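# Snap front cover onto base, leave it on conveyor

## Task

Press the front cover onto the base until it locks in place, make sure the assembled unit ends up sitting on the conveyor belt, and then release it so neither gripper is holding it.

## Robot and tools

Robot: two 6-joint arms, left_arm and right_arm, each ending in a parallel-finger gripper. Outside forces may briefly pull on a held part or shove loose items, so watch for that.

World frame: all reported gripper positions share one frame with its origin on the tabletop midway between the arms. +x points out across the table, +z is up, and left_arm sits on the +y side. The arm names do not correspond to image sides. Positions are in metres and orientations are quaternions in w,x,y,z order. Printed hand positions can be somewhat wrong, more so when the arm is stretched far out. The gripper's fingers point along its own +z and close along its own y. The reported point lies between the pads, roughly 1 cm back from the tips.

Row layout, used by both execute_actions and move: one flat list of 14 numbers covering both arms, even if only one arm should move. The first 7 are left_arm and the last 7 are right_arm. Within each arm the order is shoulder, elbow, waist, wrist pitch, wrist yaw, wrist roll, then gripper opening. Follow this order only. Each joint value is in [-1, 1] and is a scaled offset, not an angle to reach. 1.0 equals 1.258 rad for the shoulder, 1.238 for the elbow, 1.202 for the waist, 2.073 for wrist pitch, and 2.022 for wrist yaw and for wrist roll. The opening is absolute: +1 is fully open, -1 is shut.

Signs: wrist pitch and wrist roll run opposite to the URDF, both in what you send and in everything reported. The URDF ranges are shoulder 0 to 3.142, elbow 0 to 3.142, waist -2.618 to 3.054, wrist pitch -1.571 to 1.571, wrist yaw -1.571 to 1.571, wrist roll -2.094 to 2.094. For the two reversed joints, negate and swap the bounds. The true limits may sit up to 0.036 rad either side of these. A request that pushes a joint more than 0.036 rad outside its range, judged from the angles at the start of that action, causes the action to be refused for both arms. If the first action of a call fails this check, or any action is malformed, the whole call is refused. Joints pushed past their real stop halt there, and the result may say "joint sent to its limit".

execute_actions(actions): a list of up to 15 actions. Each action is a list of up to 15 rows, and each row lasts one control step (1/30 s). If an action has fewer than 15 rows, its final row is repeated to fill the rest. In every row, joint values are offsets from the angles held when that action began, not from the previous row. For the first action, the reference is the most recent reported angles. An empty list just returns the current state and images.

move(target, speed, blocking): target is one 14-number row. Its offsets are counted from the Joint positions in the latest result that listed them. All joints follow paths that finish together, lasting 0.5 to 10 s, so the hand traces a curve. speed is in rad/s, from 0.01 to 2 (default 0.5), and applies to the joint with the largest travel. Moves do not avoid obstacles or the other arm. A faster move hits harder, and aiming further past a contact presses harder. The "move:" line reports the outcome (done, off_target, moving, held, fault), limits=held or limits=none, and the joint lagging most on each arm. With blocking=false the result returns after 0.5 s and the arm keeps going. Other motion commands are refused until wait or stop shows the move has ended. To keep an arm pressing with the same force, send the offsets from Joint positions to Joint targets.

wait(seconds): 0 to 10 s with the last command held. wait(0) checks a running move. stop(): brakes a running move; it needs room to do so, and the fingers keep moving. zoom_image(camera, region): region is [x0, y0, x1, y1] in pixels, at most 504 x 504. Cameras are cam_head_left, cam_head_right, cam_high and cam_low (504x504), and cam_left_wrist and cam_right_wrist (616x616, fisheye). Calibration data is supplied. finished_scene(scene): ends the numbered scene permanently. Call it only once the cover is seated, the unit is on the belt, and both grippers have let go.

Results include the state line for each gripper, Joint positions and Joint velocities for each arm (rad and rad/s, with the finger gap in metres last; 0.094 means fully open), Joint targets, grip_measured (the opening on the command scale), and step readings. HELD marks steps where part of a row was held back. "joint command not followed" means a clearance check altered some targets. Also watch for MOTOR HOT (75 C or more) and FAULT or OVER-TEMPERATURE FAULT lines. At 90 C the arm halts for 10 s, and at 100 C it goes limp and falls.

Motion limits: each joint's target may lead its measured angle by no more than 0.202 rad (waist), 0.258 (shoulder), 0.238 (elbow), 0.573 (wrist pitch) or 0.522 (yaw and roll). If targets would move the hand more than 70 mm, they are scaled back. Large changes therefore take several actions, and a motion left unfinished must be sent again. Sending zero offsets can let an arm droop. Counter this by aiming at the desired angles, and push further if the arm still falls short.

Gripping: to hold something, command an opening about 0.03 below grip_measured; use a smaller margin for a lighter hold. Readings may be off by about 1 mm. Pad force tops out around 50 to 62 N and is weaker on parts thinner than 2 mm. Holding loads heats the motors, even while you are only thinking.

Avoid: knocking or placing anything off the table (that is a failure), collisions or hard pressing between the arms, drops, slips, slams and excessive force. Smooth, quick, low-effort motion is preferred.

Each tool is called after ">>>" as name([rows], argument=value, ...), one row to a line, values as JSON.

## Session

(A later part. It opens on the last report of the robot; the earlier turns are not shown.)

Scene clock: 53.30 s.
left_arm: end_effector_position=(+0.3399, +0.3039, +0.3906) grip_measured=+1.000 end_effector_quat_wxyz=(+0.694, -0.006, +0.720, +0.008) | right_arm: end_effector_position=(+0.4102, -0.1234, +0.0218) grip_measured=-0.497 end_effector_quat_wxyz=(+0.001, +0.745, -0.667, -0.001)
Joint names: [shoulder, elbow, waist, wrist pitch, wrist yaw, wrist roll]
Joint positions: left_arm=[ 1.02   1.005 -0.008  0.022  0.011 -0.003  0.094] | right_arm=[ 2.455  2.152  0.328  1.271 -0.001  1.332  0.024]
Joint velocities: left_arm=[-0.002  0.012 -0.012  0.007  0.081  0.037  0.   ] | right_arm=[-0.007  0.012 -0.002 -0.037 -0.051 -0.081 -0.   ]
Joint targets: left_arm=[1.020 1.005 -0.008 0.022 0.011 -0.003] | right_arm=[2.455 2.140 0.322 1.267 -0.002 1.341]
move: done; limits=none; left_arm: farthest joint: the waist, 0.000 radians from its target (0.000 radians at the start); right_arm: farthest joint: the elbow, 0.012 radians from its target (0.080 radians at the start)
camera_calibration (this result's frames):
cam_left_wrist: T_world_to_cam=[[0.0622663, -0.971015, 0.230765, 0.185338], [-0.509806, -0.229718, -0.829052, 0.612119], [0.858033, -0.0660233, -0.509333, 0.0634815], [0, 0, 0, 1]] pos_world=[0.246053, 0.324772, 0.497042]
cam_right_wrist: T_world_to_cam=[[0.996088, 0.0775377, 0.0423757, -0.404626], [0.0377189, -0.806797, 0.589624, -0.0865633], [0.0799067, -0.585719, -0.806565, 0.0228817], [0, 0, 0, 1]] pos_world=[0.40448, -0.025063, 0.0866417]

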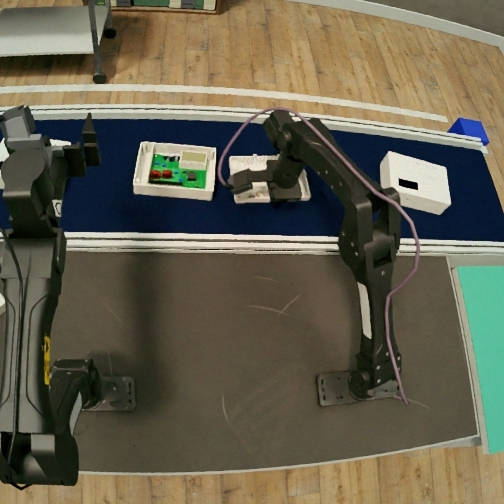

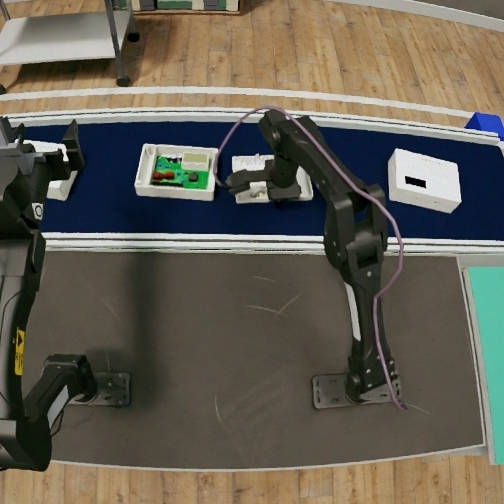

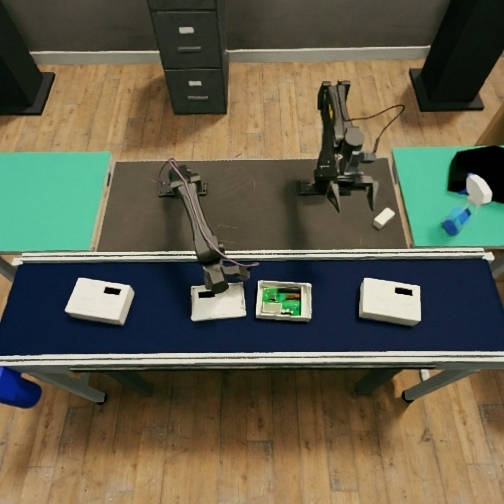

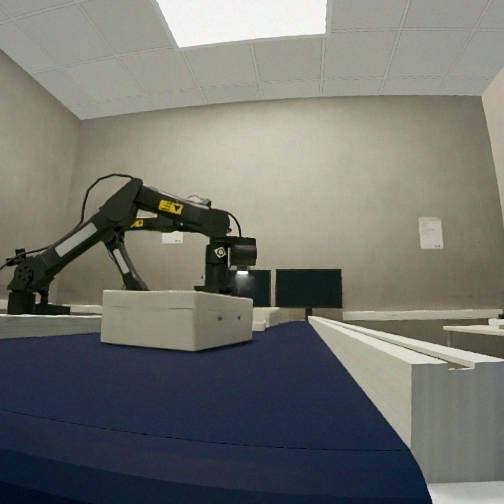

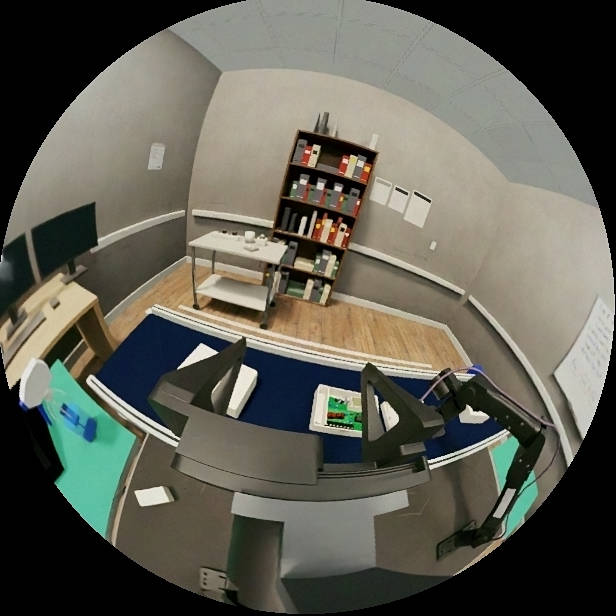

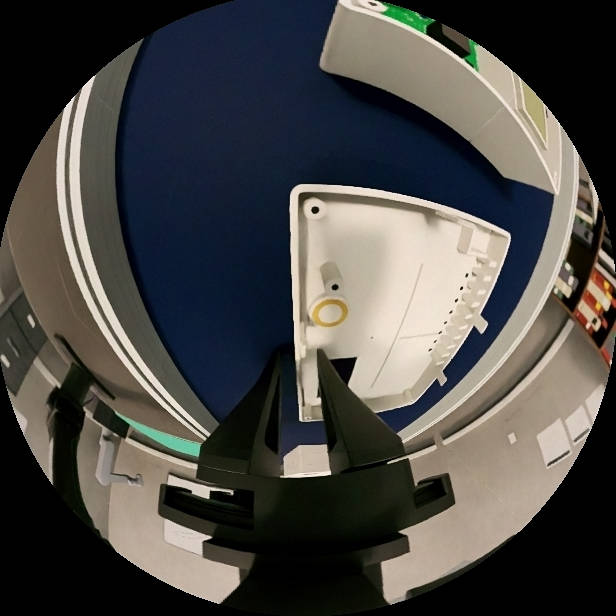

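Shadow suggests near the floor. Slightly lower, then close.

>>> move(target=[0,0,0,0,0,0,1,0,-0.035,0,-0.017,0,0,-0.5], speed=0.1)

>>> move(target=[0,0,0,0,0,0,1,0,0,0,0,0,0,-1])

>>> move(target=[0,0,0,0,0,0,1,-0.1,0,0,0,0,0,-1], speed=0.15)

Scene clock: 58.77 s.
left_arm: end_effector_position=(+0.3399, +0.3039, +0.3906) grip_measured=+1.000 end_effector_quat_wxyz=(+0.694, -0.006, +0.720, +0.008) | right_arm: end_effector_position=(+0.4120, -0.1228, +0.0196) grip_measured=-0.497 end_effector_quat_wxyz=(-0.004, +0.745, -0.667, +0.001)
Joint names: [shoulder, elbow, waist, wrist pitch, wrist yaw, wrist roll]
Joint positions: left_arm=[ 1.02   1.005 -0.008  0.022  0.011 -0.003  0.094] | right_arm=[ 2.45   2.134  0.328  1.246 -0.001  1.332  0.024]
Joint velocities: left_arm=[-0.022  0.012 -0.007  0.007  0.037 -0.066  0.   ] | right_arm=[ 0.002 -0.002  0.002  0.037 -0.095  0.11  -0.002]
Joint targets: left_arm=[1.020 1.005 -0.008 0.022 0.011 -0.003] | right_arm=[2.455 2.109 0.328 1.236 -0.002 1.332]
move: off_target (right_arm); limits=none; left_arm: farthest joint: the waist, 0.000 radians from its target (0.000 radians at the start); right_arm: farthest joint: the elbow, 0.025 radians from its target (0.044 radians at the start)
camera_calibration (this result's frames):
cam_left_wrist: T_world_to_cam=[[0.0622663, -0.971015, 0.230765, 0.185338], [-0.509806, -0.229718, -0.829052, 0.612119], [0.858033, -0.0660233, -0.509333, 0.0634815], [0, 0, 0, 1]] pos_world=[0.246053, 0.324772, 0.497042]
cam_right_wrist: T_world_to_cam=[[0.995505, 0.0777166, 0.0541262, -0.406332], [0.0312781, -0.809233, 0.586654, -0.0823579], [0.0893934, -0.582324, -0.808027, 0.0178291], [0, 0, 0, 1]] pos_world=[0.405488, -0.0246857, 0.0847152]

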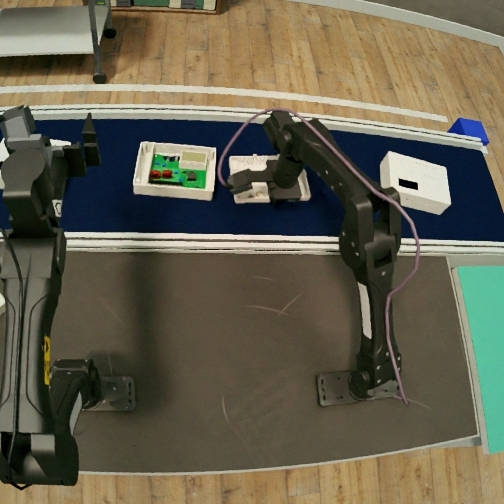

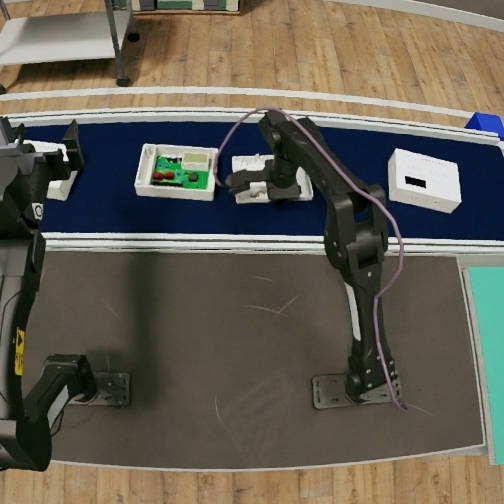

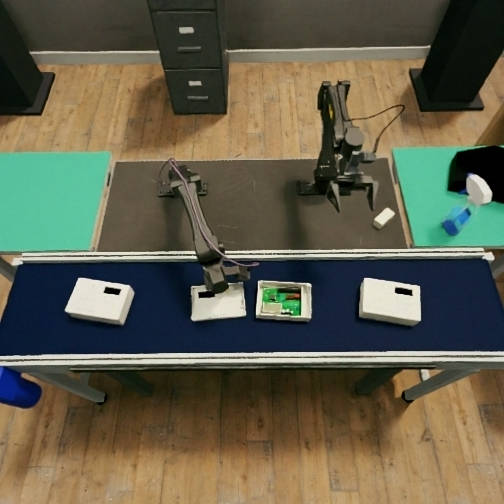

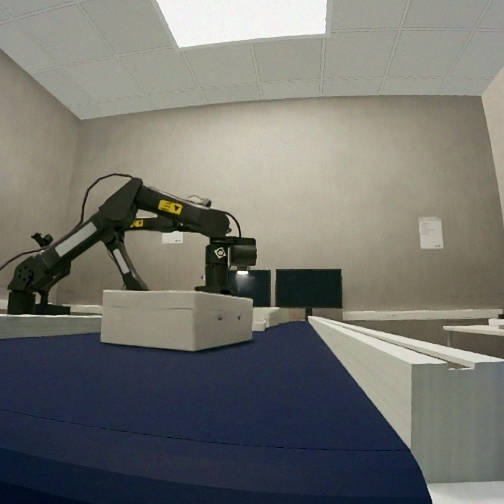

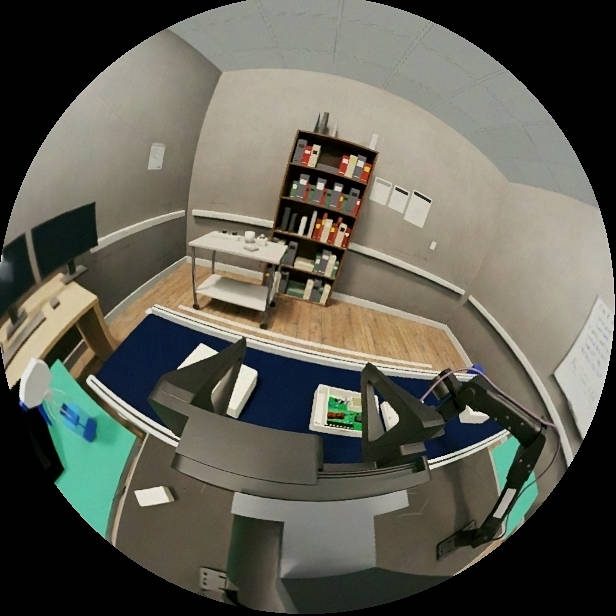

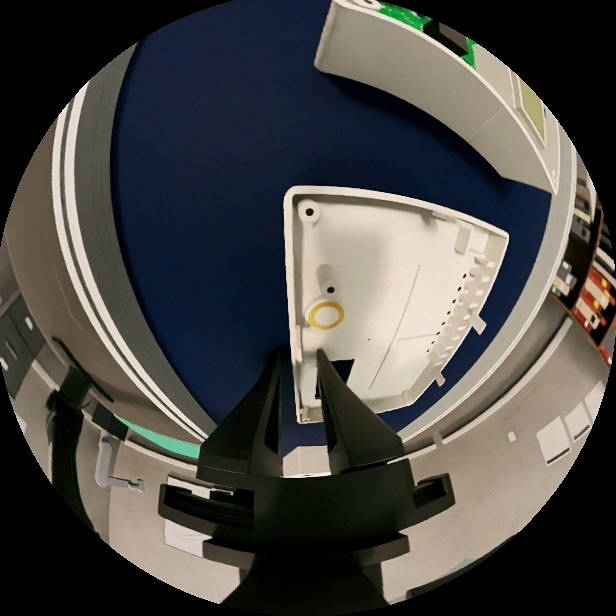

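Scene clock: 59.27 s.
left_arm: end_effector_position=(+0.3399, +0.3039, +0.3906) grip_measured=+1.000 end_effector_quat_wxyz=(+0.694, -0.006, +0.720, +0.008) | right_arm: end_effector_position=(+0.4129, -0.1229, +0.0197) grip_measured=-0.961 end_effector_quat_wxyz=(-0.005, +0.745, -0.667, +0.003)
Joint names: [shoulder, elbow, waist, wrist pitch, wrist yaw, wrist roll]
Joint positions: left_arm=[ 1.02   1.005 -0.008  0.022  0.011 -0.003  0.094] | right_arm=[2.449 2.134 0.328 1.243 0.001 1.332 0.002]
Joint velocities: left_arm=[-0.002  0.007 -0.012 -0.022 -0.037 -0.022  0.   ] | right_arm=[-0.007 -0.022 -0.007  0.007  0.051 -0.022  0.001]
Joint targets: left_arm=[1.020 1.005 -0.008 0.022 0.011 -0.003] | right_arm=[2.450 2.134 0.328 1.246 -0.001 1.332]
move: done; limits=none; left_arm: farthest joint: the waist, 0.000 radians from its target (0.000 radians at the start); right_arm: farthest joint: the wrist pitch, 0.003 radians from its target (0.000 radians at the start)
camera_calibration (this result's frames):
cam_left_wrist: T_world_to_cam=[[0.0622663, -0.971015, 0.230765, 0.185338], [-0.509806, -0.229718, -0.829052, 0.612119], [0.858033, -0.0660233, -0.509333, 0.0634815], [0, 0, 0, 1]] pos_world=[0.246053, 0.324772, 0.497042]
cam_right_wrist: T_world_to_cam=[[0.995312, 0.0773672, 0.0580389, -0.407258], [0.0285973, -0.808673, 0.587564, -0.0814248], [0.0923926, -0.583149, -0.807094, 0.0164735], [0, 0, 0, 1]] pos_world=[0.406155, -0.0247311, 0.0847747]

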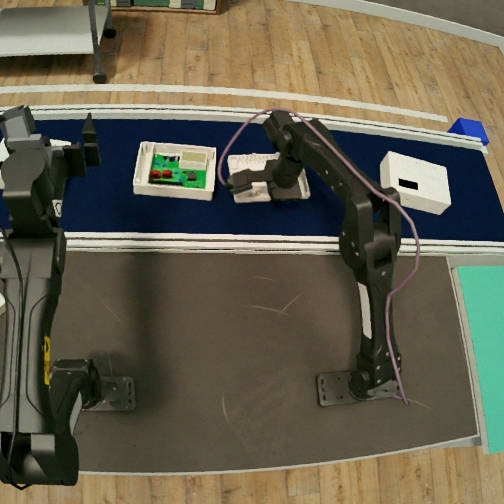

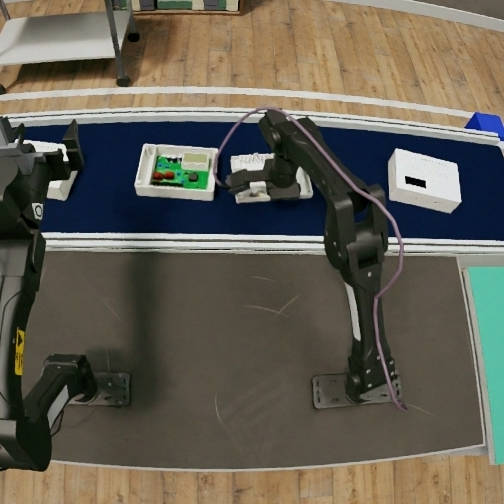

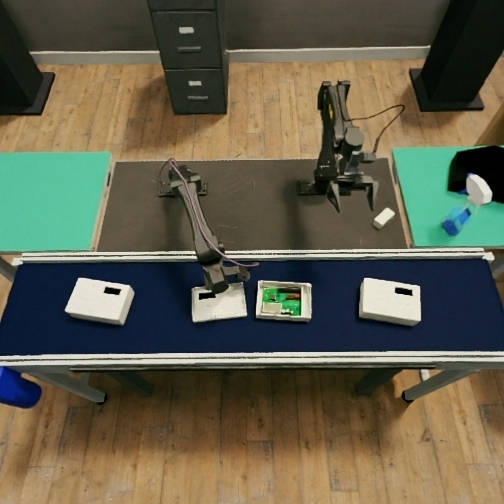

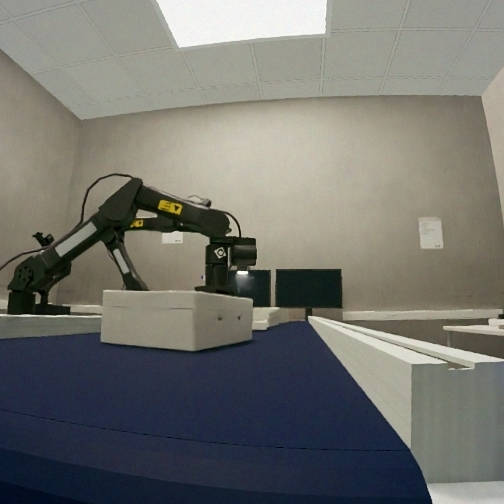

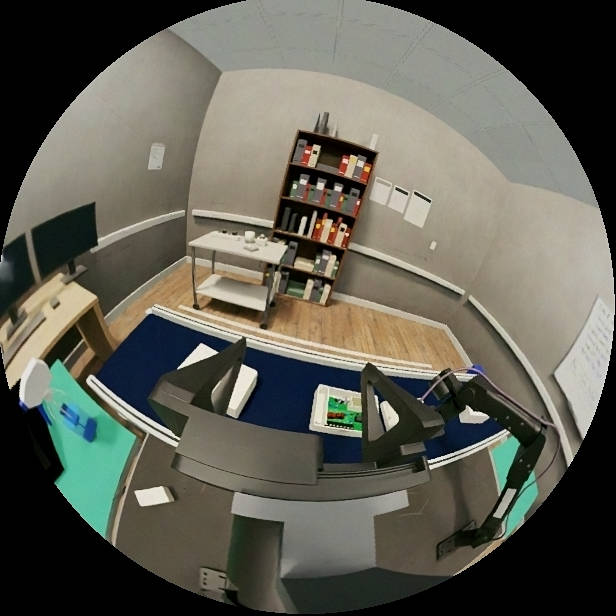

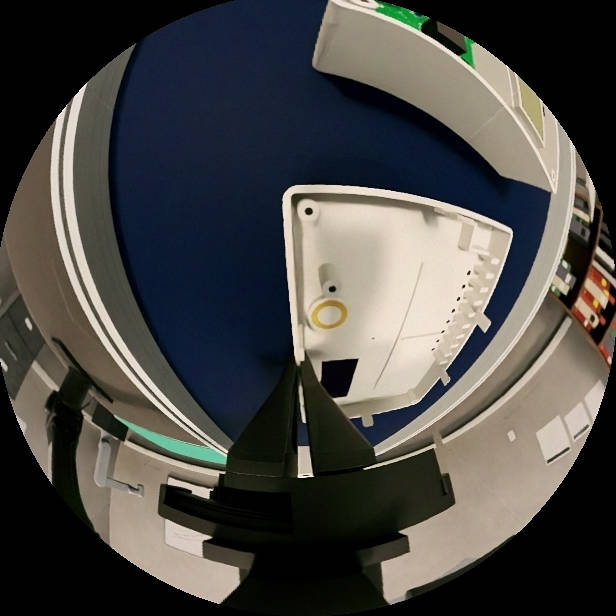

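Scene clock: 61.50 s.
left_arm: end_effector_position=(+0.3399, +0.3039, +0.3906) grip_measured=+1.000 end_effector_quat_wxyz=(+0.694, -0.006, +0.720, +0.008) | right_arm: end_effector_position=(+0.4234, -0.1224, +0.0704) grip_measured=-0.961 end_effector_quat_wxyz=(-0.057, +0.744, -0.665, +0.030)
Joint names: [shoulder, elbow, waist, wrist pitch, wrist yaw, wrist roll]
Joint positions: left_arm=[ 1.02   1.005 -0.008  0.022  0.011 -0.003  0.094] | right_arm=[ 2.34   2.134  0.32   1.235 -0.001  1.343  0.002]
Joint velocities: left_arm=[-0.002 -0.002  0.002  0.007 -0.022  0.007  0.   ] | right_arm=[-0.017 -0.007 -0.002  0.007  0.125  0.007 -0.   ]
Joint targets: left_arm=[1.020 1.005 -0.008 0.022 0.011 -0.003] | right_arm=[2.323 2.134 0.328 1.243 0.001 1.332]
move: done; limits=none; left_arm: farthest joint: the waist, 0.000 radians from its target (0.000 radians at the start); right_arm: farthest joint: the shoulder, 0.017 radians from its target (0.126 radians at the start)
camera_calibration (this result's frames):
cam_left_wrist: T_world_to_cam=[[0.0622663, -0.971015, 0.230765, 0.185338], [-0.509806, -0.229718, -0.829052, 0.612119], [0.858033, -0.0660233, -0.509333, 0.0634815], [0, 0, 0, 1]] pos_world=[0.246053, 0.324772, 0.497042]
cam_right_wrist: T_world_to_cam=[[0.982523, 0.0762376, 0.169812, -0.423282], [-0.0311387, -0.832105, 0.553744, -0.0862948], [0.183517, -0.549354, -0.815188, 0.0228025], [0, 0, 0, 1]] pos_world=[0.409013, -0.0270097, 0.138252]

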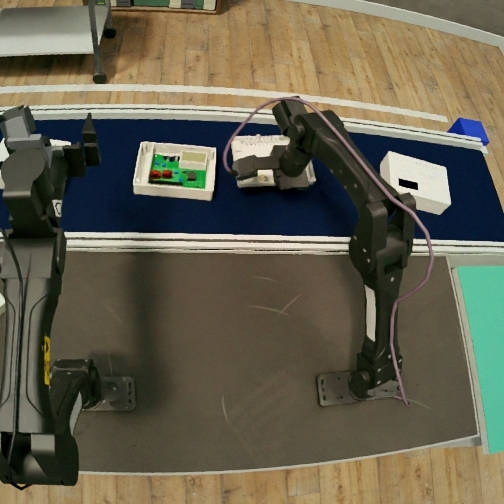

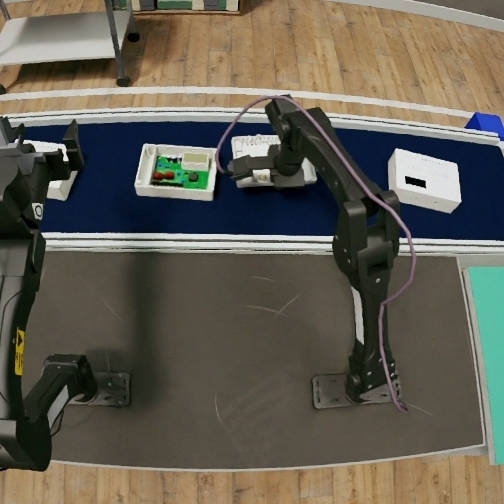

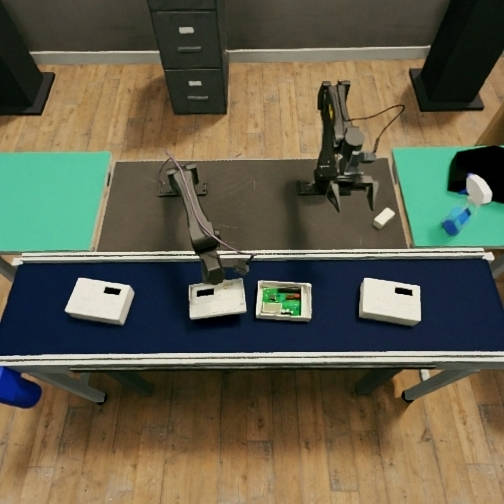

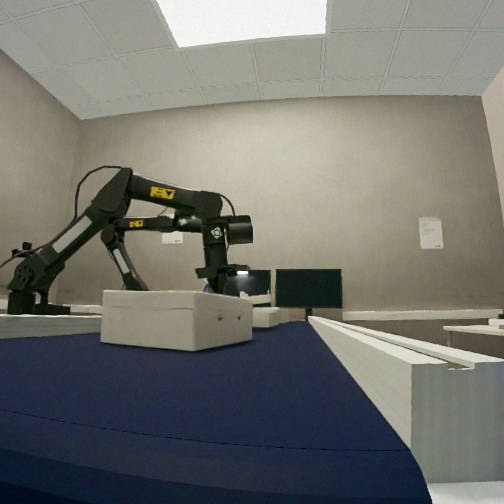

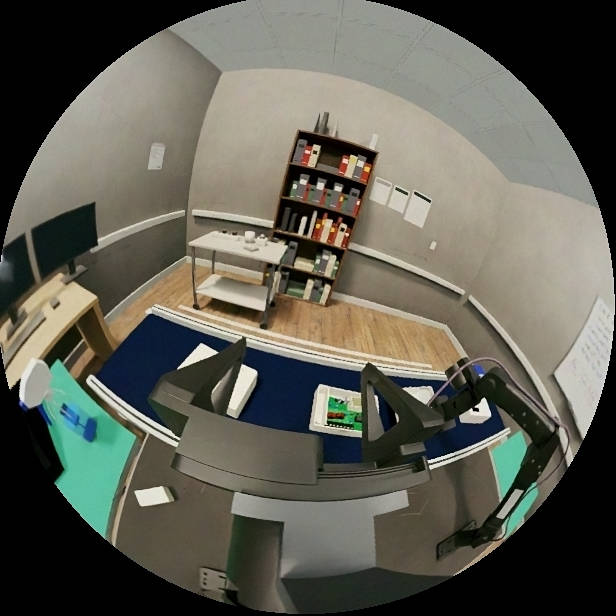

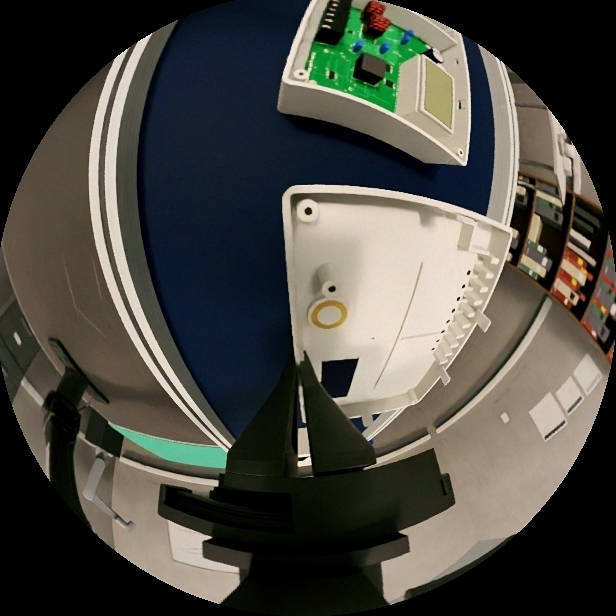

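>>> move(target=[0,0.3,0,0.4,0,0,-0.1,-0.668,-0.916,0.3,-0.74,0,0.26,-1], speed=0.6)

>>> move(target=[0,0.12,-0.58,0.16,0,0,-0.1,0.33,-0.43,0.15,-0.555,0,0,-1], speed=0.6)

Scene clock: 96.97 s.
left_arm: end_effector_position=(+0.2739, +0.3018, +0.3558) grip_measured=-0.097 end_effector_quat_wxyz=(+0.502, -0.010, +0.865, +0.004) | right_arm: end_effector_position=(+0.3414, +0.0286, +0.2551) grip_measured=-0.959 end_effector_quat_wxyz=(-0.514, +0.754, -0.223, +0.343)
Joint names: [shoulder, elbow, waist, wrist pitch, wrist yaw, wrist roll]
Joint positions: left_arm=[ 1.02   1.348 -0.008  0.847  0.011 -0.003  0.042] | right_arm=[ 1.523  1.007  0.674 -0.277  0.     1.872  0.002]
Joint velocities: left_arm=[-0.007  0.002 -0.002  0.095 -0.037  0.007  0.001] | right_arm=[ 0.007  0.002  0.027  0.037  0.066 -0.022  0.   ]
Joint targets: left_arm=[1.020 1.376 -0.008 0.850 0.011 -0.003] | right_arm=[1.500 0.999 0.681 -0.299 -0.002 1.868]
move: off_target (left_arm, right_arm); limits=none; left_arm: farthest joint: the elbow, 0.028 radians from its target (0.372 radians at the start); right_arm: farthest joint: the shoulder, 0.023 radians from its target (0.840 radians at the start)
camera_calibration (this result's frames):
cam_left_wrist: T_world_to_cam=[[0.165682, -0.967762, 0.189698, 0.180746], [-0.835358, -0.239958, -0.494568, 0.522473], [0.524144, -0.0765253, -0.848184, 0.317473], [0, 0, 0, 1]] pos_world=[0.240104, 0.324585, 0.493387]
cam_right_wrist: T_world_to_cam=[[-0.0293558, 0.321314, 0.946518, -0.245277], [0.0955552, -0.941687, 0.322637, -0.046694], [0.994991, 0.099916, -0.00305925, -0.231455], [0, 0, 0, 1]] pos_world=[0.227557, 0.0579658, 0.246517]

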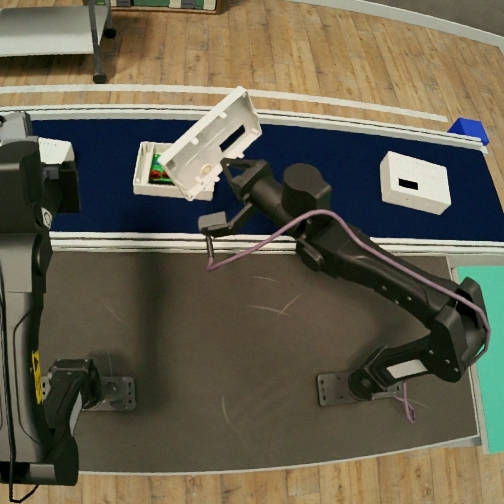

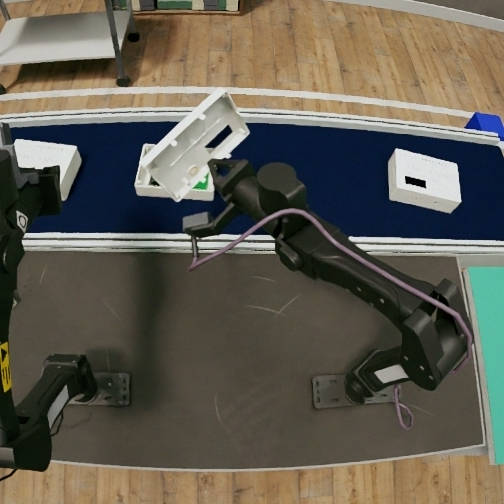

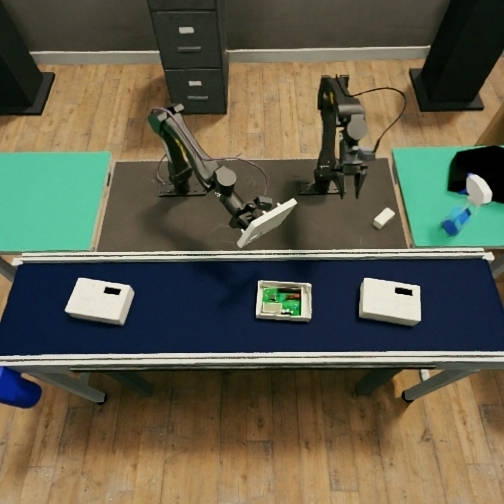

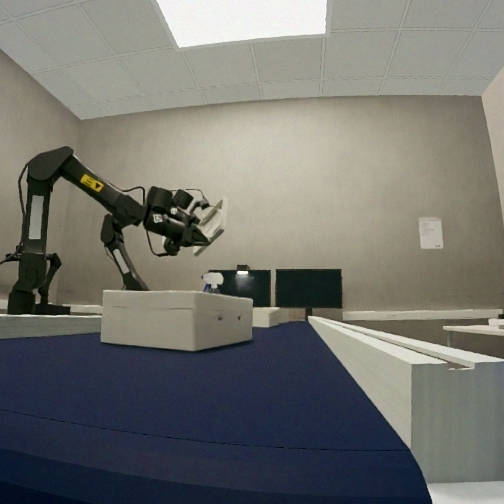

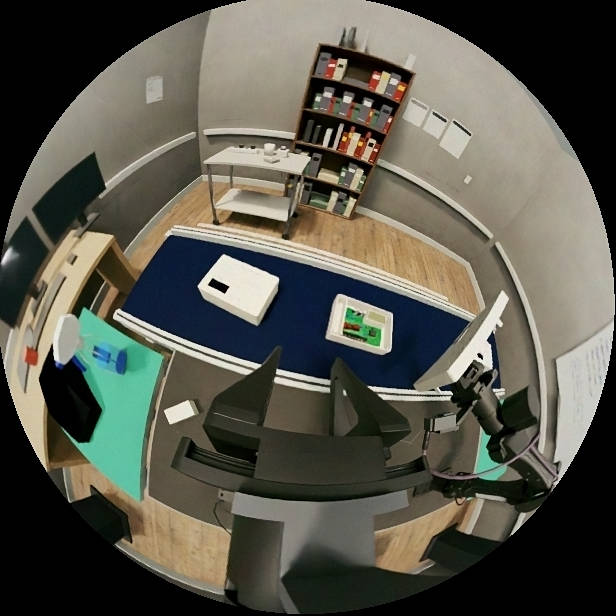

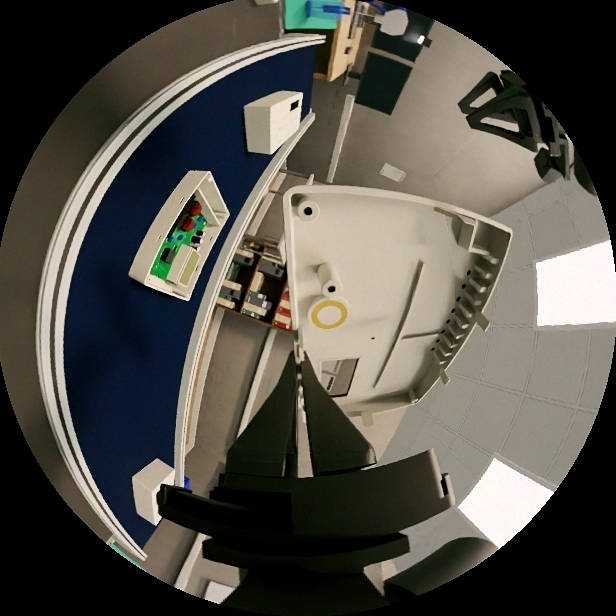

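Scene clock: 99.70 s.
left_arm: end_effector_position=(+0.1709, +0.1323, +0.3385) grip_measured=-0.097 end_effector_quat_wxyz=(+0.386, +0.298, +0.863, -0.136) | right_arm: end_effector_position=(+0.2556, +0.0573, +0.1190) grip_measured=-0.959 end_effector_quat_wxyz=(-0.605, +0.708, -0.143, +0.335)
Joint names: [shoulder, elbow, waist, wrist pitch, wrist yaw, wrist roll]
Joint positions: left_arm=[ 1.02   1.469 -0.696  1.176  0.011 -0.003  0.042] | right_arm=[ 1.93   0.482  0.845 -1.404  0.     1.877  0.002]
Joint velocities: left_arm=[ 0.007 -0.007 -0.012 -0.007 -0.051 -0.022 -0.   ] | right_arm=[-0.002 -0.002  0.017  0.051  0.051 -0.007 -0.   ]
Joint targets: left_arm=[1.020 1.496 -0.705 1.179 0.011 -0.003] | right_arm=[1.938 0.475 0.854 -1.427 0.000 1.872]
move: off_target (left_arm, right_arm); limits=none; left_arm: farthest joint: the elbow, 0.028 radians from its target (0.149 radians at the start); right_arm: farthest joint: the wrist pitch, 0.024 radians from its target (1.151 radians at the start)
camera_calibration (this result's frames):
cam_left_wrist: T_world_to_cam=[[-0.457599, -0.875072, 0.157647, 0.142177], [-0.864363, 0.396212, -0.309667, 0.245374], [0.208519, -0.277967, -0.937686, 0.454672], [0, 0, 0, 1]] pos_world=[0.182345, 0.153578, 0.47991]
cam_right_wrist: T_world_to_cam=[[-0.208044, 0.172892, 0.962718, -0.075922], [0.220511, -0.950625, 0.218372, 0.0134501], [0.952939, 0.257721, 0.159647, -0.166987], [0, 0, 0, 1]] pos_world=[0.140367, 0.0689483, 0.0968134]

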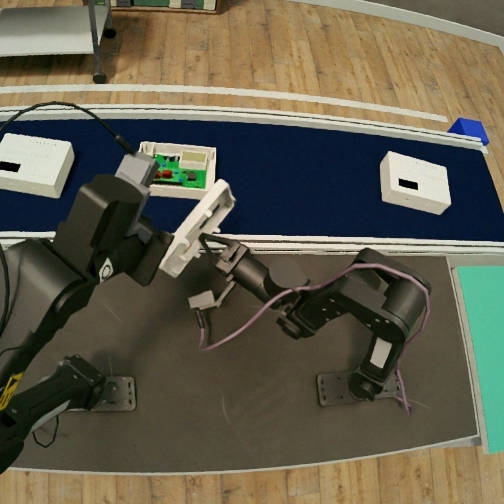

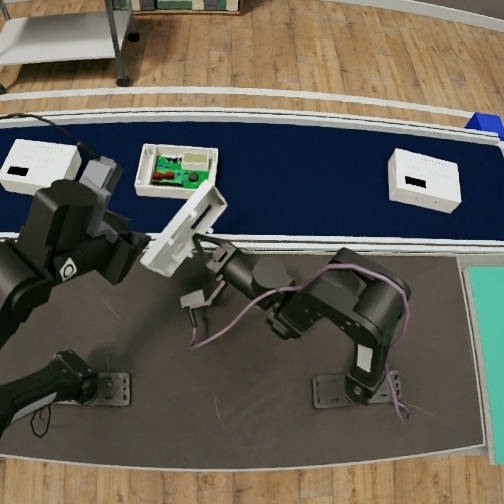

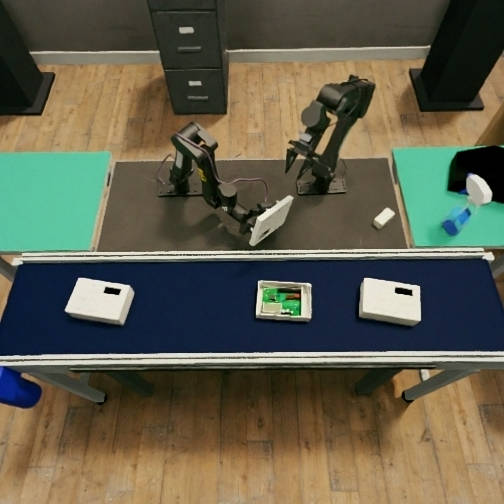

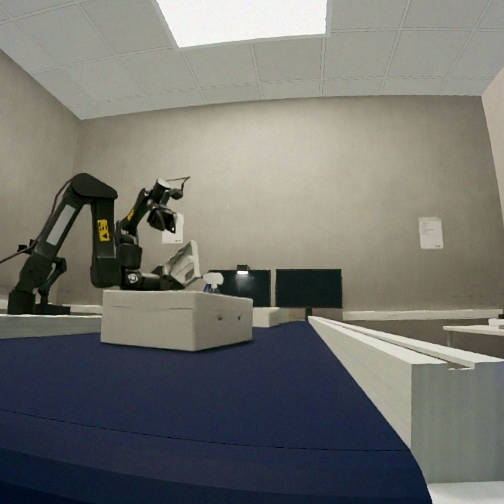

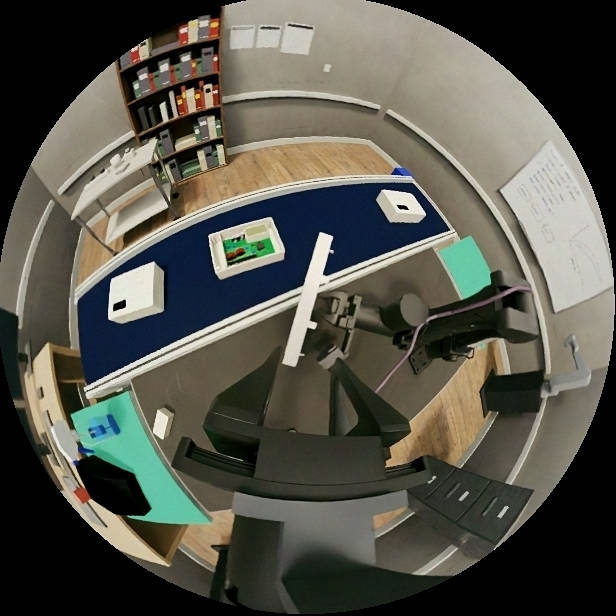

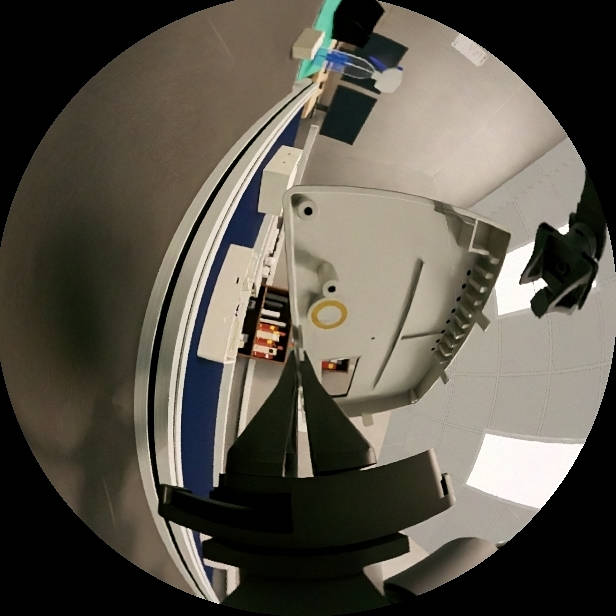

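>>> move(target=[0.19,0.055,0,0.005,0,0,0.1,0,0,0.025,-0.035,0,0,-1], speed=0.3)

Scene clock: 104.57 s.
left_arm: end_effector_position=(+0.2086, +0.1033, +0.2869) grip_measured=+0.097 end_effector_quat_wxyz=(+0.292, +0.309, +0.899, -0.105) | right_arm: end_effector_position=(+0.2485, +0.0635, +0.1310) grip_measured=-0.959 end_effector_quat_wxyz=(-0.623, +0.693, -0.131, +0.338)
Joint names: [shoulder, elbow, waist, wrist pitch, wrist yaw, wrist roll]
Joint positions: left_arm=[ 1.262  1.506 -0.696  1.184  0.011 -0.003  0.052] | right_arm=[ 1.93   0.482  0.866 -1.452  0.     1.88   0.002]
Joint velocities: left_arm=[-0.012  0.007 -0.012 -0.051 -0.022 -0.037 -0.   ] | right_arm=[ 0.007 -0.012 -0.007  0.037 -0.007  0.051 -0.   ]
Joint targets: left_arm=[1.259 1.537 -0.696 1.187 0.011 -0.003] | right_arm=[1.930 0.482 0.876 -1.476 0.000 1.876]
move: off_target (left_arm, right_arm); limits=none; left_arm: farthest joint: the elbow, 0.031 radians from its target (0.069 radians at the start); right_arm: farthest joint: the wrist pitch, 0.025 radians from its target (0.073 radians at the start)
camera_calibration (this result's frames):
cam_left_wrist: T_world_to_cam=[[-0.434388, -0.892951, 0.118092, 0.15051], [-0.899525, 0.423297, -0.108047, 0.22015], [0.0464925, -0.153161, -0.987107, 0.425451], [0, 0, 0, 1]] pos_world=[0.24363, 0.106371, 0.425978]
cam_right_wrist: T_world_to_cam=[[-0.243917, 0.134674, 0.9604, -0.0784283], [0.233574, -0.953001, 0.192958, 0.0185491], [0.941248, 0.27139, 0.200997, -0.167109], [0, 0, 0, 1]] pos_world=[0.133829, 0.0735915, 0.105332]

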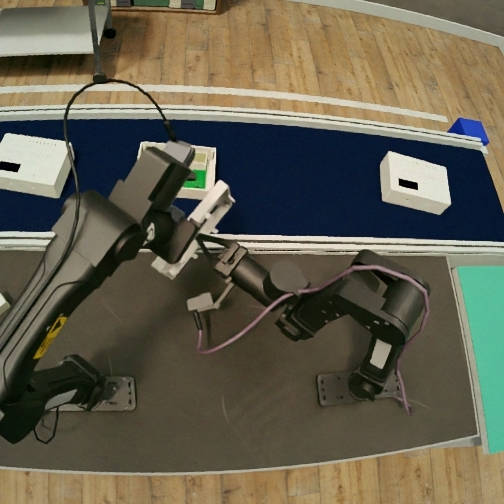

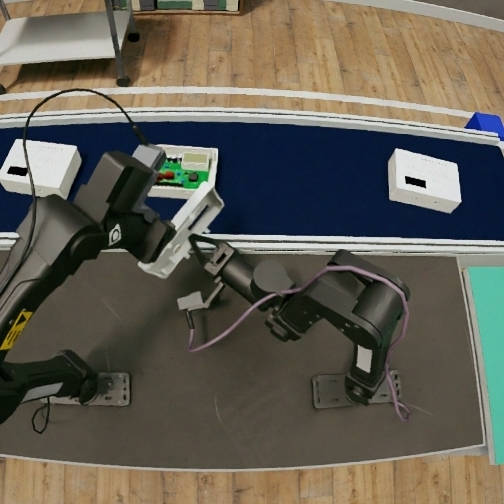

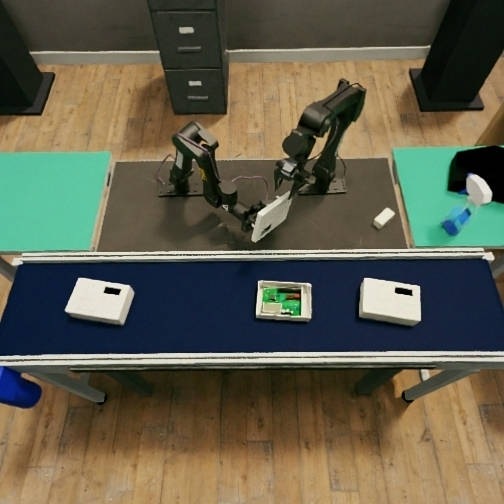

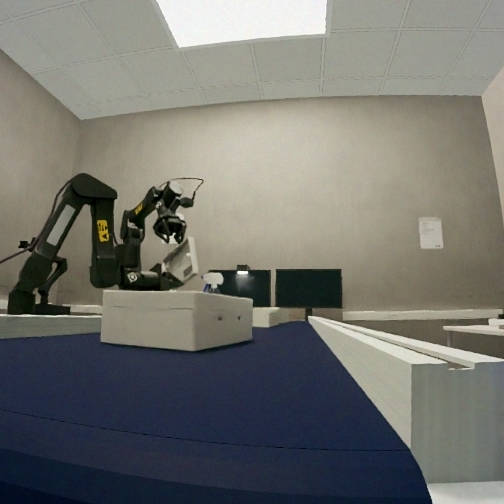

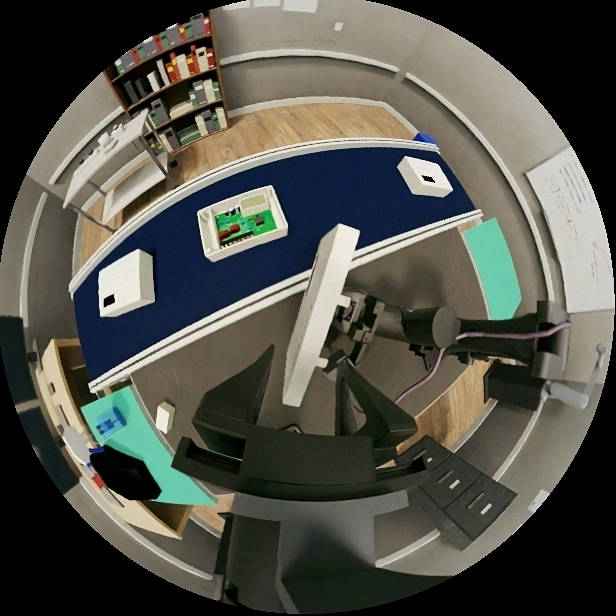

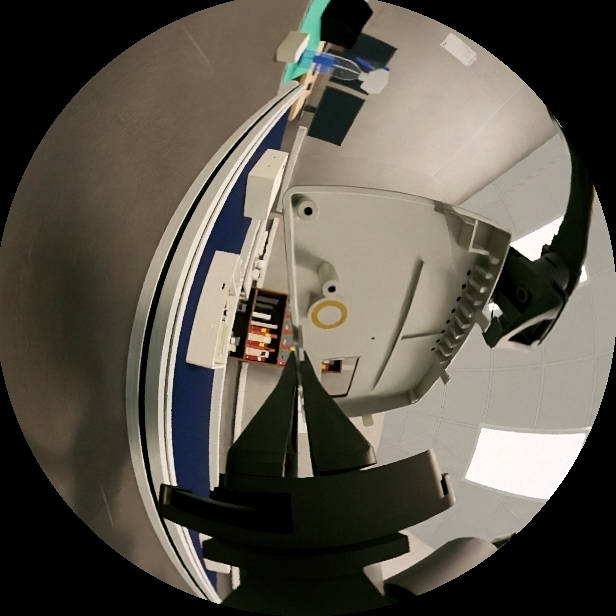

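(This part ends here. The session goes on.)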